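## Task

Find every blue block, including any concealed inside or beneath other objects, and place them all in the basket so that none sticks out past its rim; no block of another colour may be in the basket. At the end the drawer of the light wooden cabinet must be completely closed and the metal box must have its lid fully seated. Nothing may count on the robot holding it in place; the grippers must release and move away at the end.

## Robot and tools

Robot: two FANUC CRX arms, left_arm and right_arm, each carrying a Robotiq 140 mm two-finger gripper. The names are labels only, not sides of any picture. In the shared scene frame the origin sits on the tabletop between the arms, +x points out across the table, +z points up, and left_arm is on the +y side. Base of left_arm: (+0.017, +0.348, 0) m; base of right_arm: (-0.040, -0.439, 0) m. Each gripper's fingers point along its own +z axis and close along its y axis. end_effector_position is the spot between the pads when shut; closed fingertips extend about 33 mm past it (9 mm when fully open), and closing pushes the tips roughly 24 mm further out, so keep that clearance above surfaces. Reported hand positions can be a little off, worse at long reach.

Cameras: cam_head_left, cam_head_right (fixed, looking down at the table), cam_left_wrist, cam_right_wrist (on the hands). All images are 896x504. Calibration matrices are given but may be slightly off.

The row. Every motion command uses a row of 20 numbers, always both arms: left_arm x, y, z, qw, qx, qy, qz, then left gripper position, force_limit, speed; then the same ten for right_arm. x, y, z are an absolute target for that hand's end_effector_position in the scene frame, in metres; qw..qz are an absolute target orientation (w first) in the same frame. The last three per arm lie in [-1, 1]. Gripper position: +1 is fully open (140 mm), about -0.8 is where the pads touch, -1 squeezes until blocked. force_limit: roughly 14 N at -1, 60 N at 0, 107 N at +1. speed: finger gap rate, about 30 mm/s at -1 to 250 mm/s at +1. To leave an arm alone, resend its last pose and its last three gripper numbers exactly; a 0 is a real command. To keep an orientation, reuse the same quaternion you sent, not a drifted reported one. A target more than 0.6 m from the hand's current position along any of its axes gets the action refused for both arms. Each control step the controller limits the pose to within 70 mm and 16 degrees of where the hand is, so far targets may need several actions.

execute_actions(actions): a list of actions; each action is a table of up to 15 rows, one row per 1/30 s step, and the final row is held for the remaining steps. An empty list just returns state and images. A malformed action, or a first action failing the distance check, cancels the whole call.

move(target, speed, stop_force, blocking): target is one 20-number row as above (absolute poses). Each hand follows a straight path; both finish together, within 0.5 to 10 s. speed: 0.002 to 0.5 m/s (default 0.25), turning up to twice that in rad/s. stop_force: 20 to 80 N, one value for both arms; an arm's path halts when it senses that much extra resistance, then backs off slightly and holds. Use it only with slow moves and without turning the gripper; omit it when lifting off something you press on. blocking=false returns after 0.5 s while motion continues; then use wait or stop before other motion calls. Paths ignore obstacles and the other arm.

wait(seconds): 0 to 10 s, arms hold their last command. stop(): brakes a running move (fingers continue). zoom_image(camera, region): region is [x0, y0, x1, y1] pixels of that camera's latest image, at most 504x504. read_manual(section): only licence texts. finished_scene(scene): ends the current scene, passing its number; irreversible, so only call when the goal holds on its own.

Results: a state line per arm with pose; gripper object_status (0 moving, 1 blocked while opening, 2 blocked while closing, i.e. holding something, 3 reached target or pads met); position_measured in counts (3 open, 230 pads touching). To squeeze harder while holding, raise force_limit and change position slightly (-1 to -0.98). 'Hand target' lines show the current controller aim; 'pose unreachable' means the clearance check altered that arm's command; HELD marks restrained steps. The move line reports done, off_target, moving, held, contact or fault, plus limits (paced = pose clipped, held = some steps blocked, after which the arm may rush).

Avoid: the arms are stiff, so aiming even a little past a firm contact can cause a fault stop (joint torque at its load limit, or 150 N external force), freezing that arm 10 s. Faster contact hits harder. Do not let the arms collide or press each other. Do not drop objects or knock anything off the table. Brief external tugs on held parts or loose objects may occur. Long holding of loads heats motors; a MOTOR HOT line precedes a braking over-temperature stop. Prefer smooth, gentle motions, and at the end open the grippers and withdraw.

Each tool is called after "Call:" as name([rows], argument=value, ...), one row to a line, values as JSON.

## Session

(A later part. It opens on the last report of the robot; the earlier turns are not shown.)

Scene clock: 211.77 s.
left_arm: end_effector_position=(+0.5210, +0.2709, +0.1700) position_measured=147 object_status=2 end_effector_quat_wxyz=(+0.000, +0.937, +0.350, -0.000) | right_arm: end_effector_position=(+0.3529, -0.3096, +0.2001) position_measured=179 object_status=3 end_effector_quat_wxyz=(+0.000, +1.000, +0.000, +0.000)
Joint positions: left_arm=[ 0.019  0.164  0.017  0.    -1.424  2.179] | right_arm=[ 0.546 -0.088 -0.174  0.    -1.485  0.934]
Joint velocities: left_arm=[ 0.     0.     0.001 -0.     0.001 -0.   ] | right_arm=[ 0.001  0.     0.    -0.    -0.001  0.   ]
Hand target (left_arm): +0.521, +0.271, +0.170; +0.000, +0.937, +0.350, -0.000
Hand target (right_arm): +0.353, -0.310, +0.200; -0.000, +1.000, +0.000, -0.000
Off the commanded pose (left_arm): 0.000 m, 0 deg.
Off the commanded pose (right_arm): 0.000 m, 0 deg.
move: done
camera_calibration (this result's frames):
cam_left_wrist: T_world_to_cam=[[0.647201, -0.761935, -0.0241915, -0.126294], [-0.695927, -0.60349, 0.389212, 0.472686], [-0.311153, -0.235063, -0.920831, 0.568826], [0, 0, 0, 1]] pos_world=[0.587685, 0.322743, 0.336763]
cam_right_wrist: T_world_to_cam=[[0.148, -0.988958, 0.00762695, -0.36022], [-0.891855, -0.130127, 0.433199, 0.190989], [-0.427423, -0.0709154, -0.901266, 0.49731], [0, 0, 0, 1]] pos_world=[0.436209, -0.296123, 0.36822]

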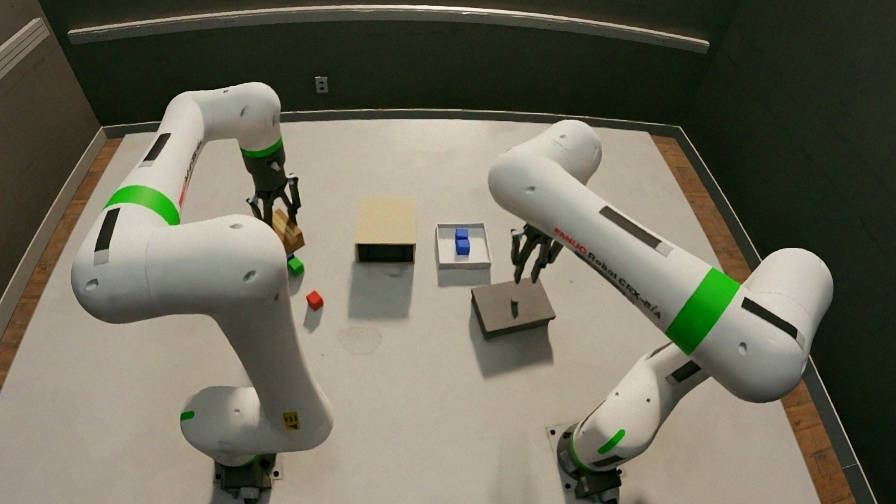

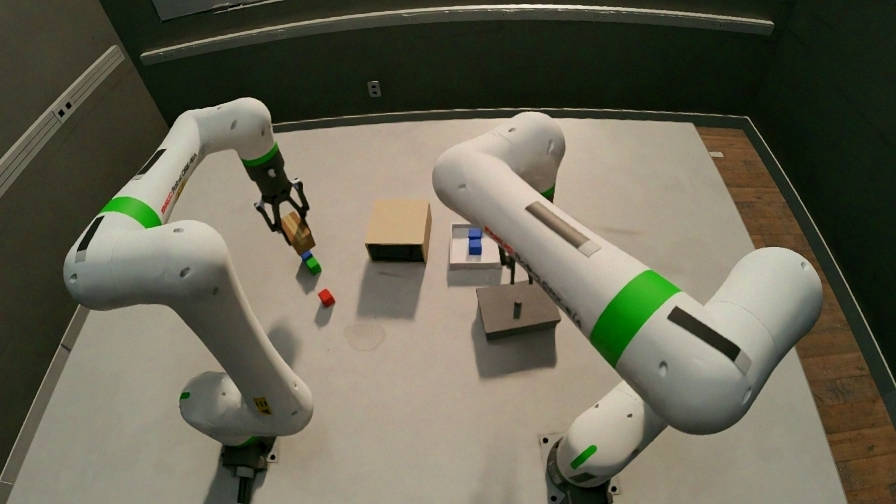

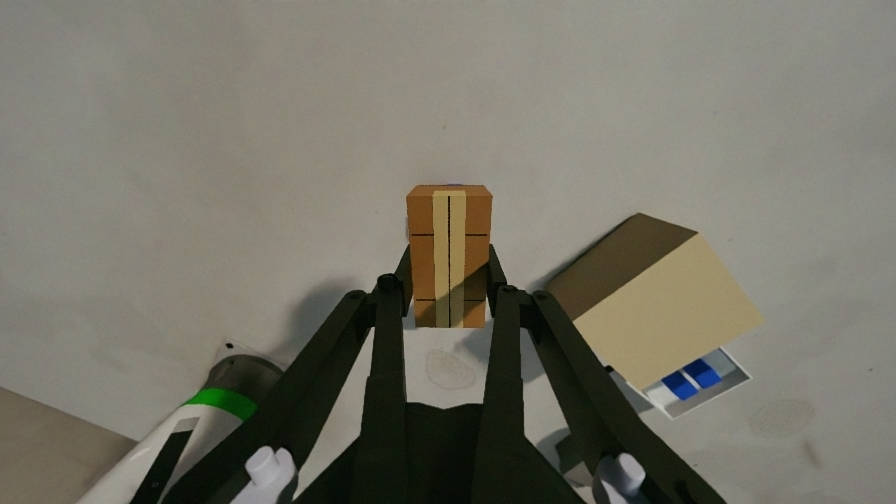

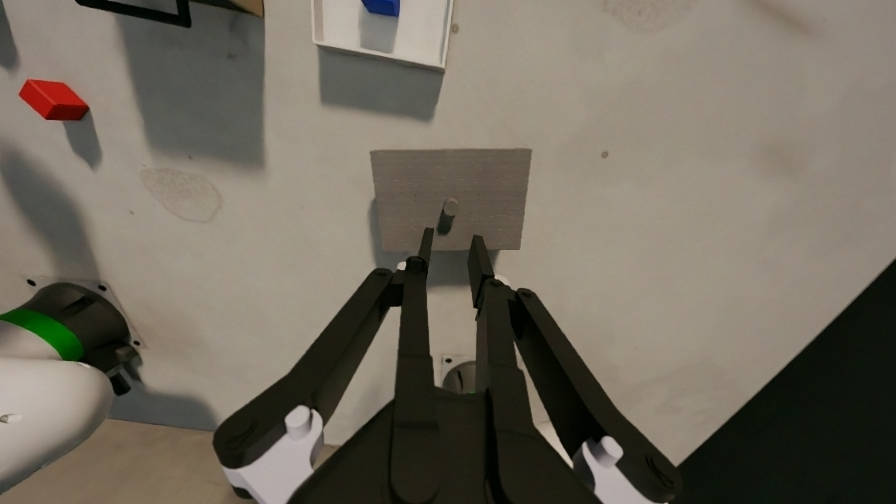

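Call:
move(target=[0.62,0.46,0.17,0,0.9367,0.3502,0,-1,-0.3,0, 0.33,-0.03,0.2,0.4056,0.5792,0.5792,0.4056,0,0.5,0], speed=0.2)

Scene clock: 265.77 s.
left_arm: end_effector_position=(+0.6199, +0.4599, +0.1701) position_measured=147 object_status=2 end_effector_quat_wxyz=(+0.000, +0.937, +0.350, +0.000) | right_arm: end_effector_position=(+0.3288, -0.0307, +0.1996) position_measured=129 object_status=3 end_effector_quat_wxyz=(+0.405, +0.580, +0.580, +0.405)
Joint positions: left_arm=[ 0.31   0.427  0.354  0.001 -1.497  1.888] | right_arm=[ 1.46   0.122 -0.81   1.37  -1.279  0.672]
Joint velocities: left_arm=[ 0.    -0.     0.001 -0.001 -0.001  0.001] | right_arm=[ 0.001  0.    -0.001  0.001  0.    -0.001]
Hand target (left_arm): +0.620, +0.460, +0.170; +0.000, +0.937, +0.350, +0.000
Hand target (right_arm): +0.329, -0.031, +0.200; +0.405, +0.580, +0.580, +0.405
Off the commanded pose (left_arm): 0.000 m, 0 deg.
Off the commanded pose (right_arm): 0.001 m, 0 deg.
move: done
camera_calibration (this result's frames):
cam_left_wrist: T_world_to_cam=[[0.647429, -0.761759, -0.0236231, -0.0466187], [-0.695947, -0.60356, 0.389068, 0.655647], [-0.310634, -0.235454, -0.920906, 0.643911], [0, 0, 0, 1]] pos_world=[0.686498, 0.511821, 0.33679]
cam_right_wrist: T_world_to_cam=[[0.333702, 0.148075, 0.930976, -0.291246], [-0.361991, -0.891741, 0.271588, 0.0406307], [0.870406, -0.427634, -0.243974, -0.0624911], [0, 0, 0, 1]] pos_world=[0.16629, 0.052635, 0.244862]

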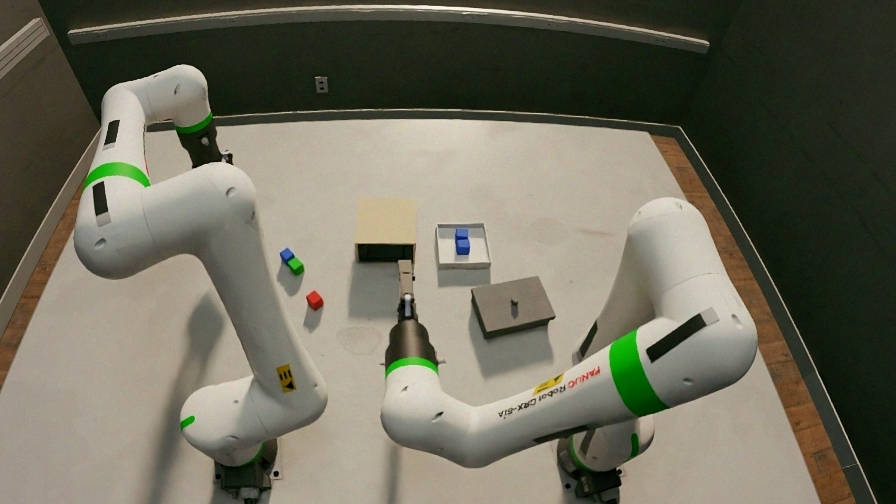

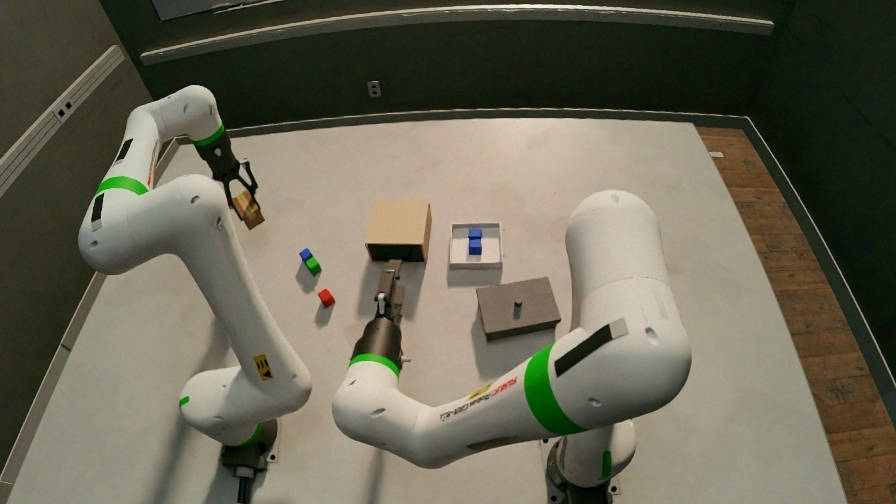

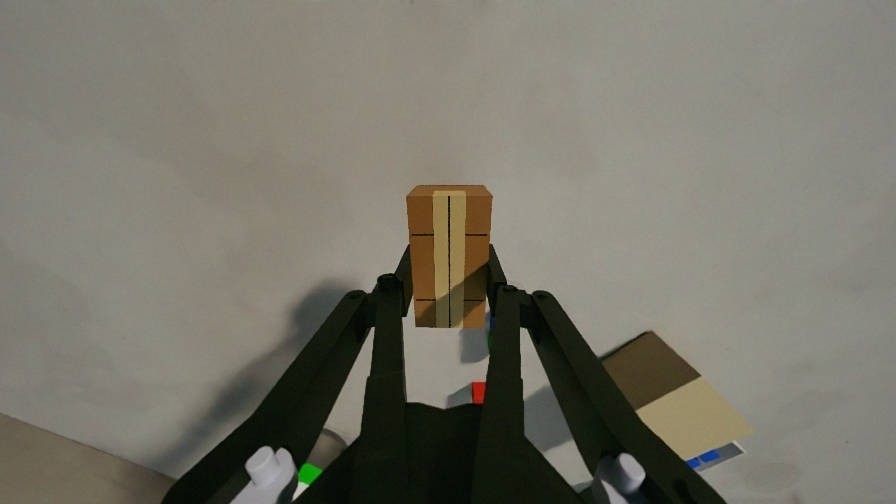

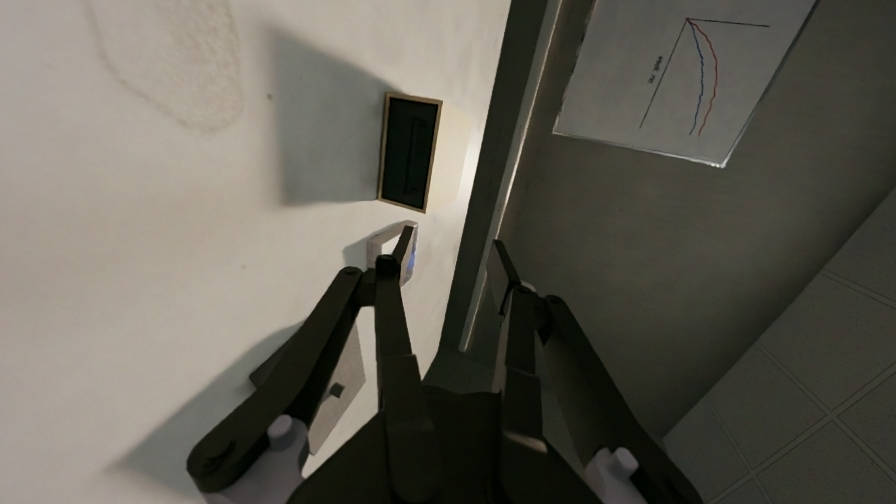

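Call:
move(target=[0.62,0.46,0.052,0,0.9367,0.3502,0,-1,-0.3,0, 0.402,0.0125,0.100,0.4056,0.5792,0.5792,0.4056,0,0.5,0], speed=0.1)

Call:
move(target=[0.62,0.46,0.052,0,0.9367,0.3502,0,0.4,-0.3,0, 0.402,0.0125,0.100,0.4056,0.5792,0.5792,0.4056,0,0.5,0])

Scene clock: 280.33 s.
left_arm: end_effector_position=(+0.6200, +0.4601, +0.0520) position_measured=147 object_status=2 end_effector_quat_wxyz=(-0.000, +0.937, +0.350, +0.000) | right_arm: end_effector_position=(+0.4020, +0.0127, +0.1002) position_measured=129 object_status=3 end_effector_quat_wxyz=(+0.406, +0.579, +0.579, +0.406)
Joint positions: left_arm=[ 0.31   0.488  0.159 -0.    -1.242  1.889] | right_arm=[ 1.225  0.42  -0.722  1.651 -1.15   0.456]
Joint velocities: left_arm=[ 0.     0.    -0.     0.     0.001  0.002] | right_arm=[-0.     0.001  0.001  0.    -0.001 -0.   ]
Hand target (left_arm): +0.620, +0.460, +0.052; -0.000, +0.937, +0.350, -0.000
Hand target (right_arm): +0.402, +0.013, +0.100; +0.406, +0.579, +0.579, +0.406
Off the commanded pose (left_arm): 0.000 m, 0 deg.
Off the commanded pose (right_arm): 0.000 m, 0 deg.
move: done
camera_calibration (this result's frames):
cam_left_wrist: T_world_to_cam=[[0.647741, -0.761462, -0.0246339, -0.0496431], [-0.695454, -0.604175, 0.388994, 0.701759], [-0.311088, -0.234836, -0.920911, 0.5353], [0, 0, 0, 1]] pos_world=[0.686722, 0.511891, 0.218761]
cam_right_wrist: T_world_to_cam=[[0.330648, 0.147509, 0.932155, -0.228459], [-0.363207, -0.891745, 0.269948, 0.133504], [0.871064, -0.427823, -0.241278, -0.132406], [0, 0, 0, 1]] pos_world=[0.239363, 0.0961047, 0.144974]

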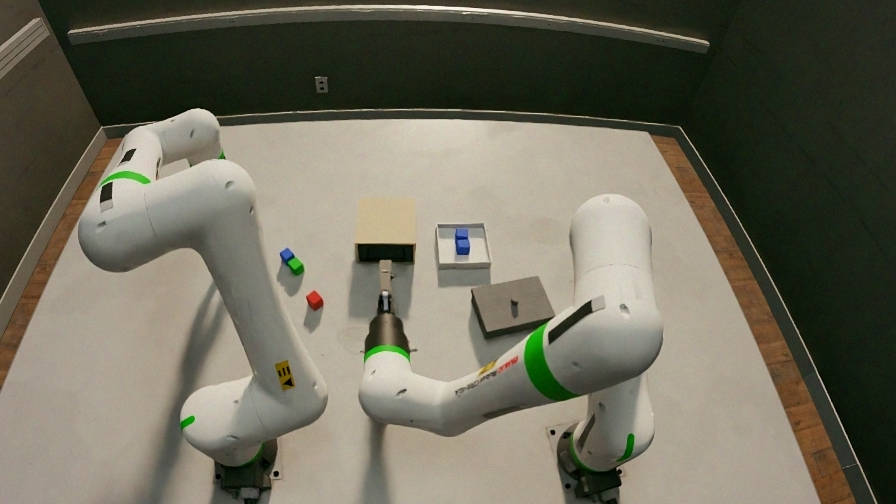

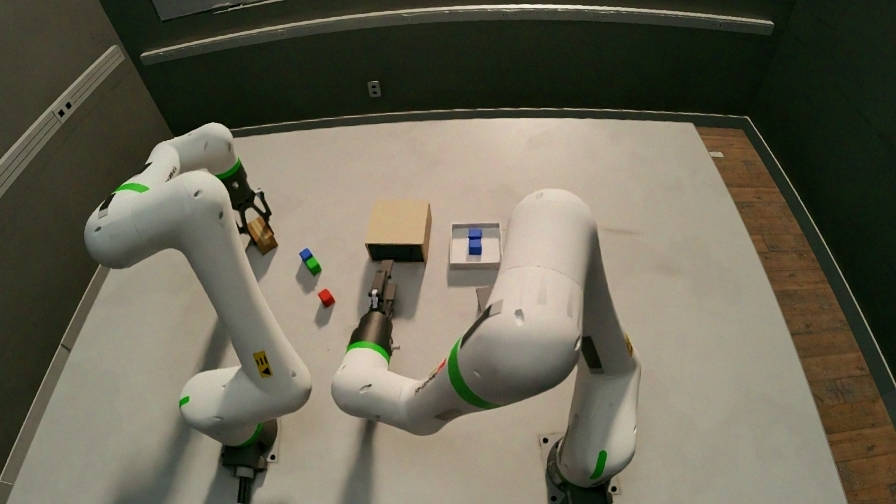

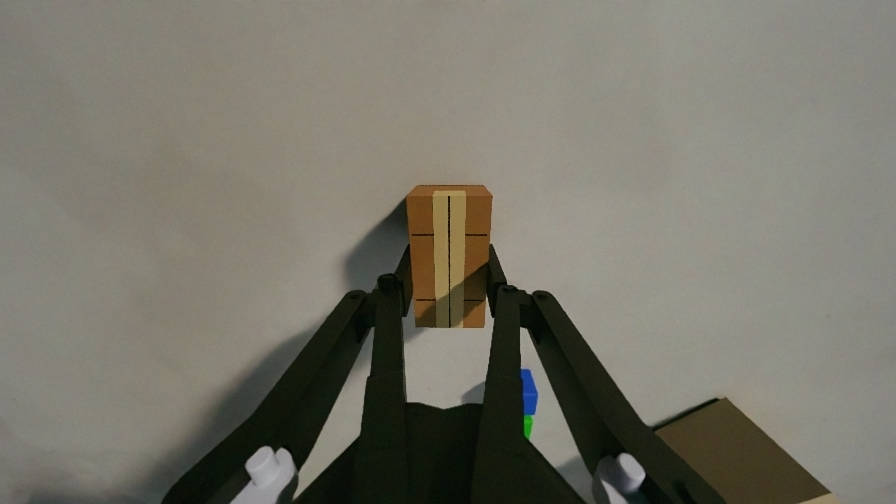

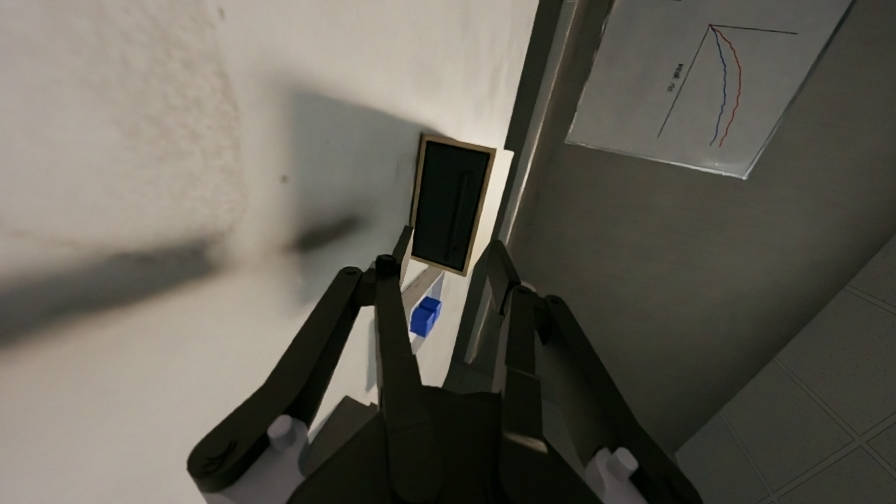

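Scene clock: 281.03 s.
left_arm: end_effector_position=(+0.6200, +0.4600, +0.0520) position_measured=78 object_status=3 end_effector_quat_wxyz=(-0.000, +0.937, +0.350, -0.000) | right_arm: end_effector_position=(+0.4020, +0.0125, +0.0999) position_measured=129 object_status=3 end_effector_quat_wxyz=(+0.406, +0.579, +0.579, +0.406)
Joint positions: left_arm=[ 0.31   0.488  0.159 -0.    -1.242  1.888] | right_arm=[ 1.224  0.42  -0.723  1.652 -1.149  0.456]
Joint velocities: left_arm=[ 0.     0.     0.001  0.001 -0.    -0.001] | right_arm=[-0.    -0.001  0.     0.    -0.    -0.   ]
Hand target (left_arm): +0.620, +0.460, +0.052; -0.000, +0.937, +0.350, -0.000
Hand target (right_arm): +0.402, +0.013, +0.100; +0.406, +0.579, +0.579, +0.406
Off the commanded pose (left_arm): 0.000 m, 0 deg.
Off the commanded pose (right_arm): 0.000 m, 0 deg.
move: done
camera_calibration (this result's frames):
cam_left_wrist: T_world_to_cam=[[0.64751, -0.761662, -0.0245193, -0.0494509], [-0.695621, -0.603894, 0.389133, 0.701684], [-0.311195, -0.234911, -0.920855, 0.535317], [0, 0, 0, 1]] pos_world=[0.686714, 0.51183, 0.218689]
cam_right_wrist: T_world_to_cam=[[0.331072, 0.147746, 0.931967, -0.228355], [-0.362798, -0.891816, 0.270261, 0.133165], [0.871074, -0.427591, -0.241653, -0.132564], [0, 0, 0, 1]] pos_world=[0.239387, 0.0958142, 0.144796]

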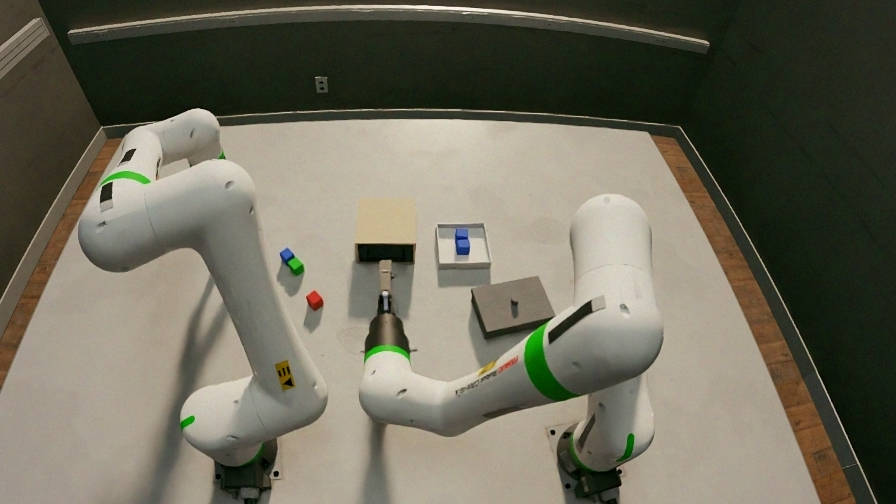

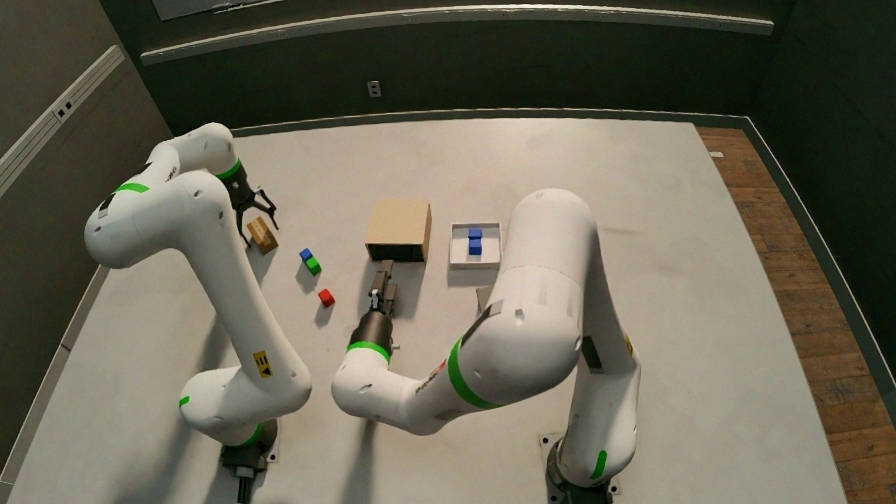

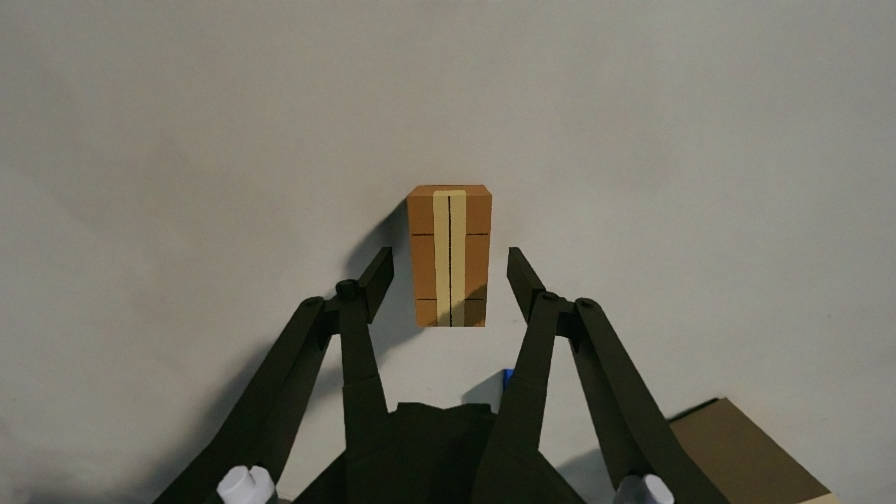

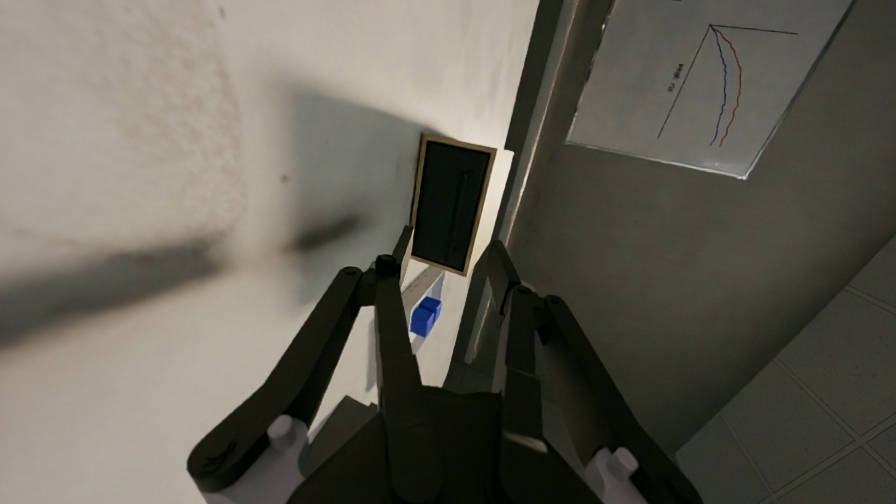

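Call:
zoom_image(camera="cam_right_wrist", region=[370, 120, 560, 300])

Region (370, 120, 560, 300) of cam_right_wrist's 896x504 image, scaled by 2.653, with more detail than that image has; it fills the top 477 rows of this view, and the rest is white.

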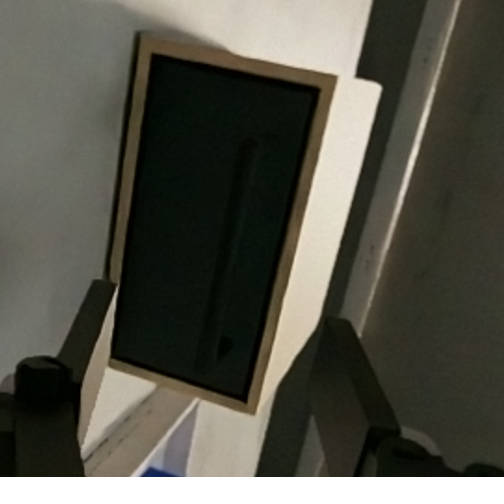

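Call:
move(target=[0.62,0.46,0.17,0,0.9367,0.3502,0,0.4,-0.3,0, 0.477,0.0125,0.077,0.4056,0.5792,0.5792,0.4056,0,0.5,0], speed=0.08)

Call:
move(target=[0.54,0.287,0.15,0,0.9367,0.3502,0,-0.1,0,0, 0.477,0.0125,0.077,0.4056,0.5792,0.5792,0.4056,-1,0.5,0], speed=0.2)

Scene clock: 302.63 s.
left_arm: end_effector_position=(+0.6200, +0.4599, +0.1701) position_measured=78 object_status=3 end_effector_quat_wxyz=(+0.000, +0.937, +0.350, +0.000) | right_arm: end_effector_position=(+0.4771, +0.0127, +0.0771) position_measured=129 object_status=3 end_effector_quat_wxyz=(+0.406, +0.579, +0.579, +0.406)
Joint positions: left_arm=[ 0.31   0.428  0.355  0.    -1.497  1.888] | right_arm=[ 1.022  0.507 -0.653  1.853 -1.072  0.42 ]
Joint velocities: left_arm=[-0.     0.001  0.001 -0.001  0.     0.001] | right_arm=[-0.001 -0.    -0.     0.    -0.001 -0.   ]
Hand target (left_arm): +0.620, +0.460, +0.170; +0.000, +0.937, +0.350, +0.000
Hand target (right_arm): +0.477, +0.013, +0.077; +0.406, +0.579, +0.579, +0.406
Off the commanded pose (left_arm): 0.000 m, 0 deg.
Off the commanded pose (right_arm): 0.000 m, 0 deg.
move: done
camera_calibration (this result's frames):
cam_left_wrist: T_world_to_cam=[[0.647218, -0.761919, -0.0242515, -0.0463611], [-0.695968, -0.603577, 0.389002, 0.65575], [-0.311025, -0.234891, -0.920918, 0.643984], [0, 0, 0, 1]] pos_world=[0.686682, 0.511738, 0.336844]
cam_right_wrist: T_world_to_cam=[[0.330759, 0.147663, 0.932091, -0.231843], [-0.362912, -0.891829, 0.270067, 0.166854], [0.871145, -0.427594, -0.241392, -0.203436], [0, 0, 0, 1]] pos_world=[0.314459, 0.0960518, 0.121929]

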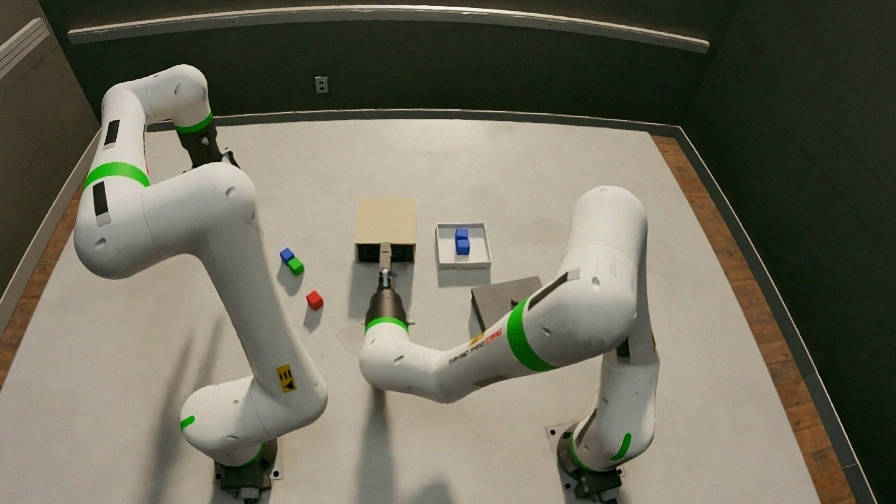

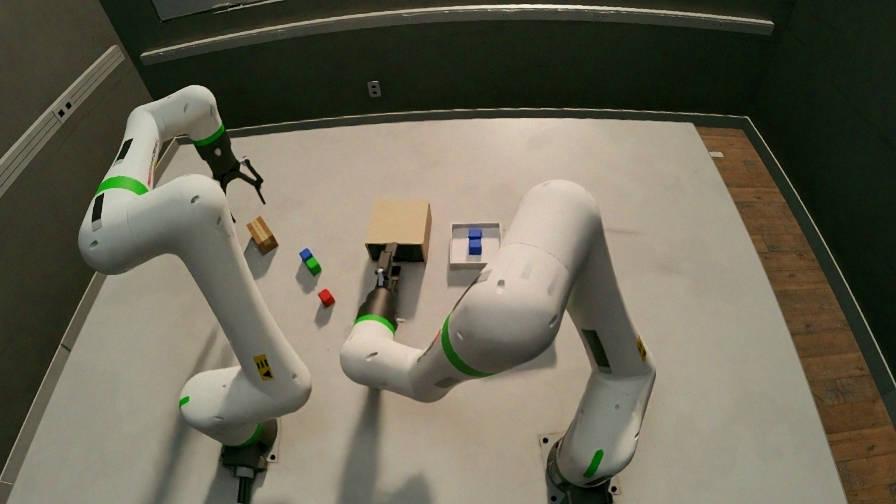

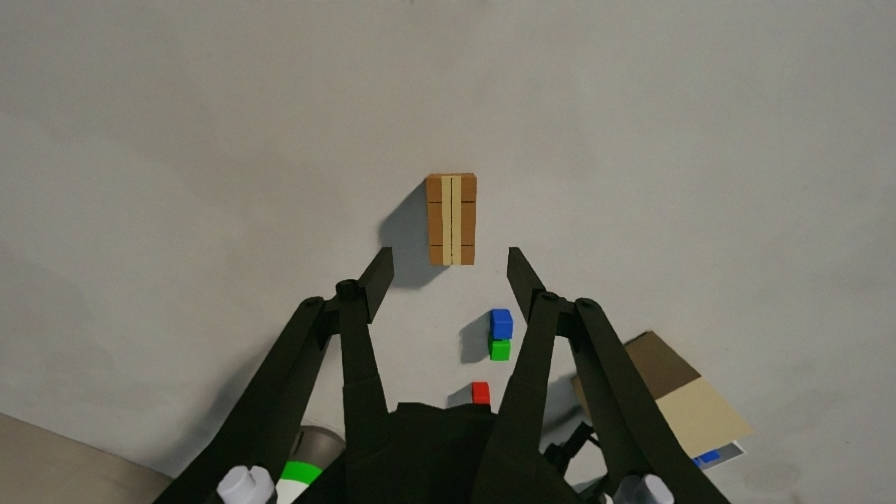

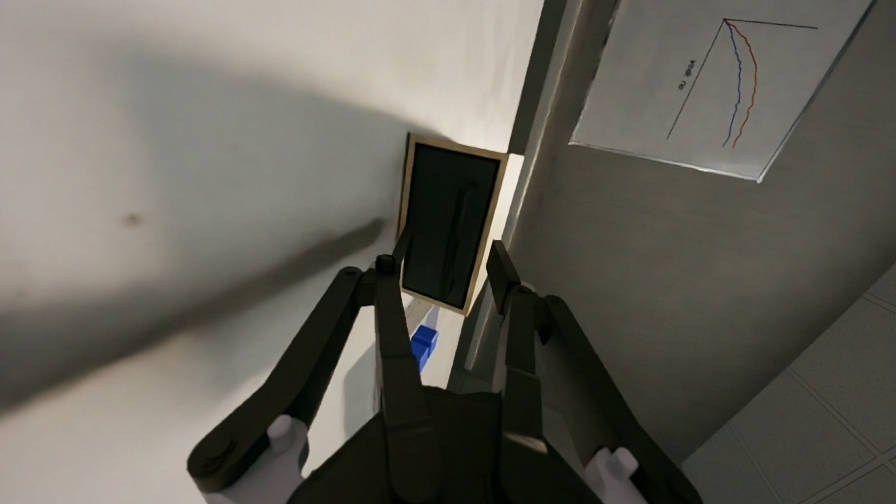

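Scene clock: 304.00 s.
left_arm: end_effector_position=(+0.5401, +0.2871, +0.1500) position_measured=141 object_status=3 end_effector_quat_wxyz=(-0.000, +0.937, +0.350, -0.000) | right_arm: end_effector_position=(+0.4770, +0.0125, +0.0770) position_measured=224 object_status=2 end_effector_quat_wxyz=(+0.406, +0.579, +0.579, +0.406)
Joint positions: left_arm=[ 0.046  0.215  0.03  -0.001 -1.386  2.153] | right_arm=[ 1.022  0.507 -0.654  1.853 -1.071  0.42 ]
Joint velocities: left_arm=[-0.001 -0.     0.     0.    -0.002  0.001] | right_arm=[-0.    -0.    -0.001  0.    -0.001 -0.   ]
Hand target (left_arm): +0.540, +0.287, +0.150; -0.000, +0.937, +0.350, -0.000
Hand target (right_arm): +0.477, +0.012, +0.077; +0.406, +0.579, +0.579, +0.406
Off the commanded pose (left_arm): 0.000 m, 0 deg.
Off the commanded pose (right_arm): 0.000 m, 0 deg.
move: done
camera_calibration (this result's frames):
cam_left_wrist: T_world_to_cam=[[0.647645, -0.761523, -0.0252725, -0.126993], [-0.695321, -0.604256, 0.389105, 0.503555], [-0.311584, -0.23443, -0.920847, 0.560167], [0, 0, 0, 1]] pos_world=[0.606918, 0.338888, 0.316682]
cam_right_wrist: T_world_to_cam=[[0.331063, 0.147669, 0.931982, -0.231787], [-0.362802, -0.891838, 0.270184, 0.16659], [0.871075, -0.427574, -0.24168, -0.203441], [0, 0, 0, 1]] pos_world=[0.314388, 0.0958126, 0.121843]

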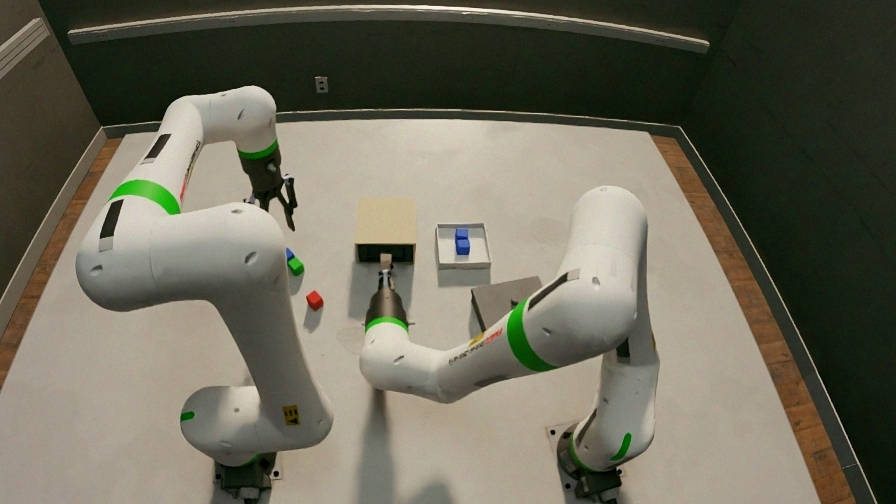

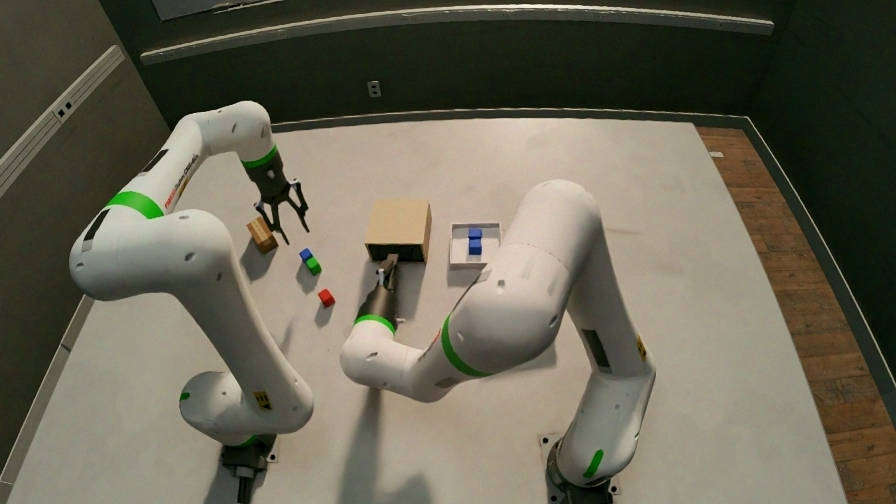

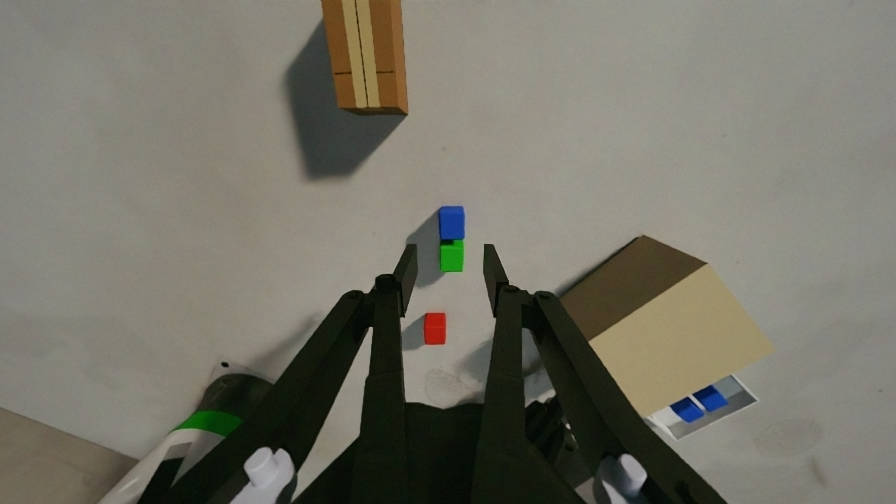

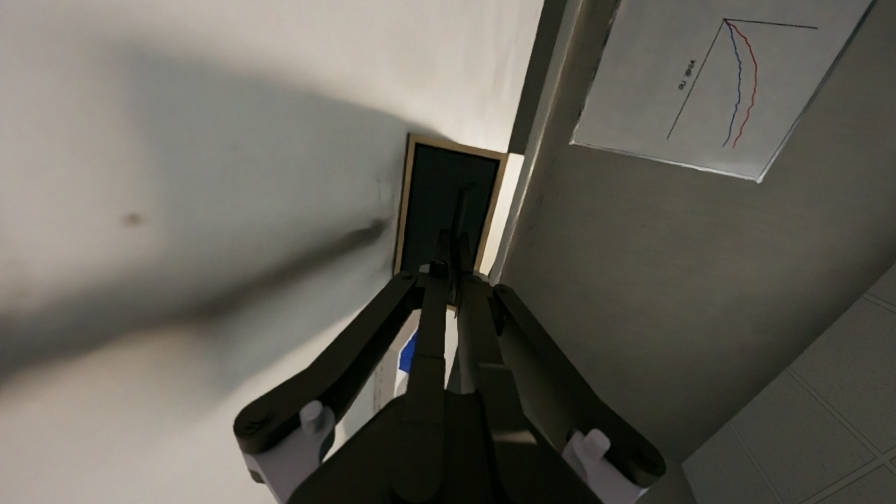

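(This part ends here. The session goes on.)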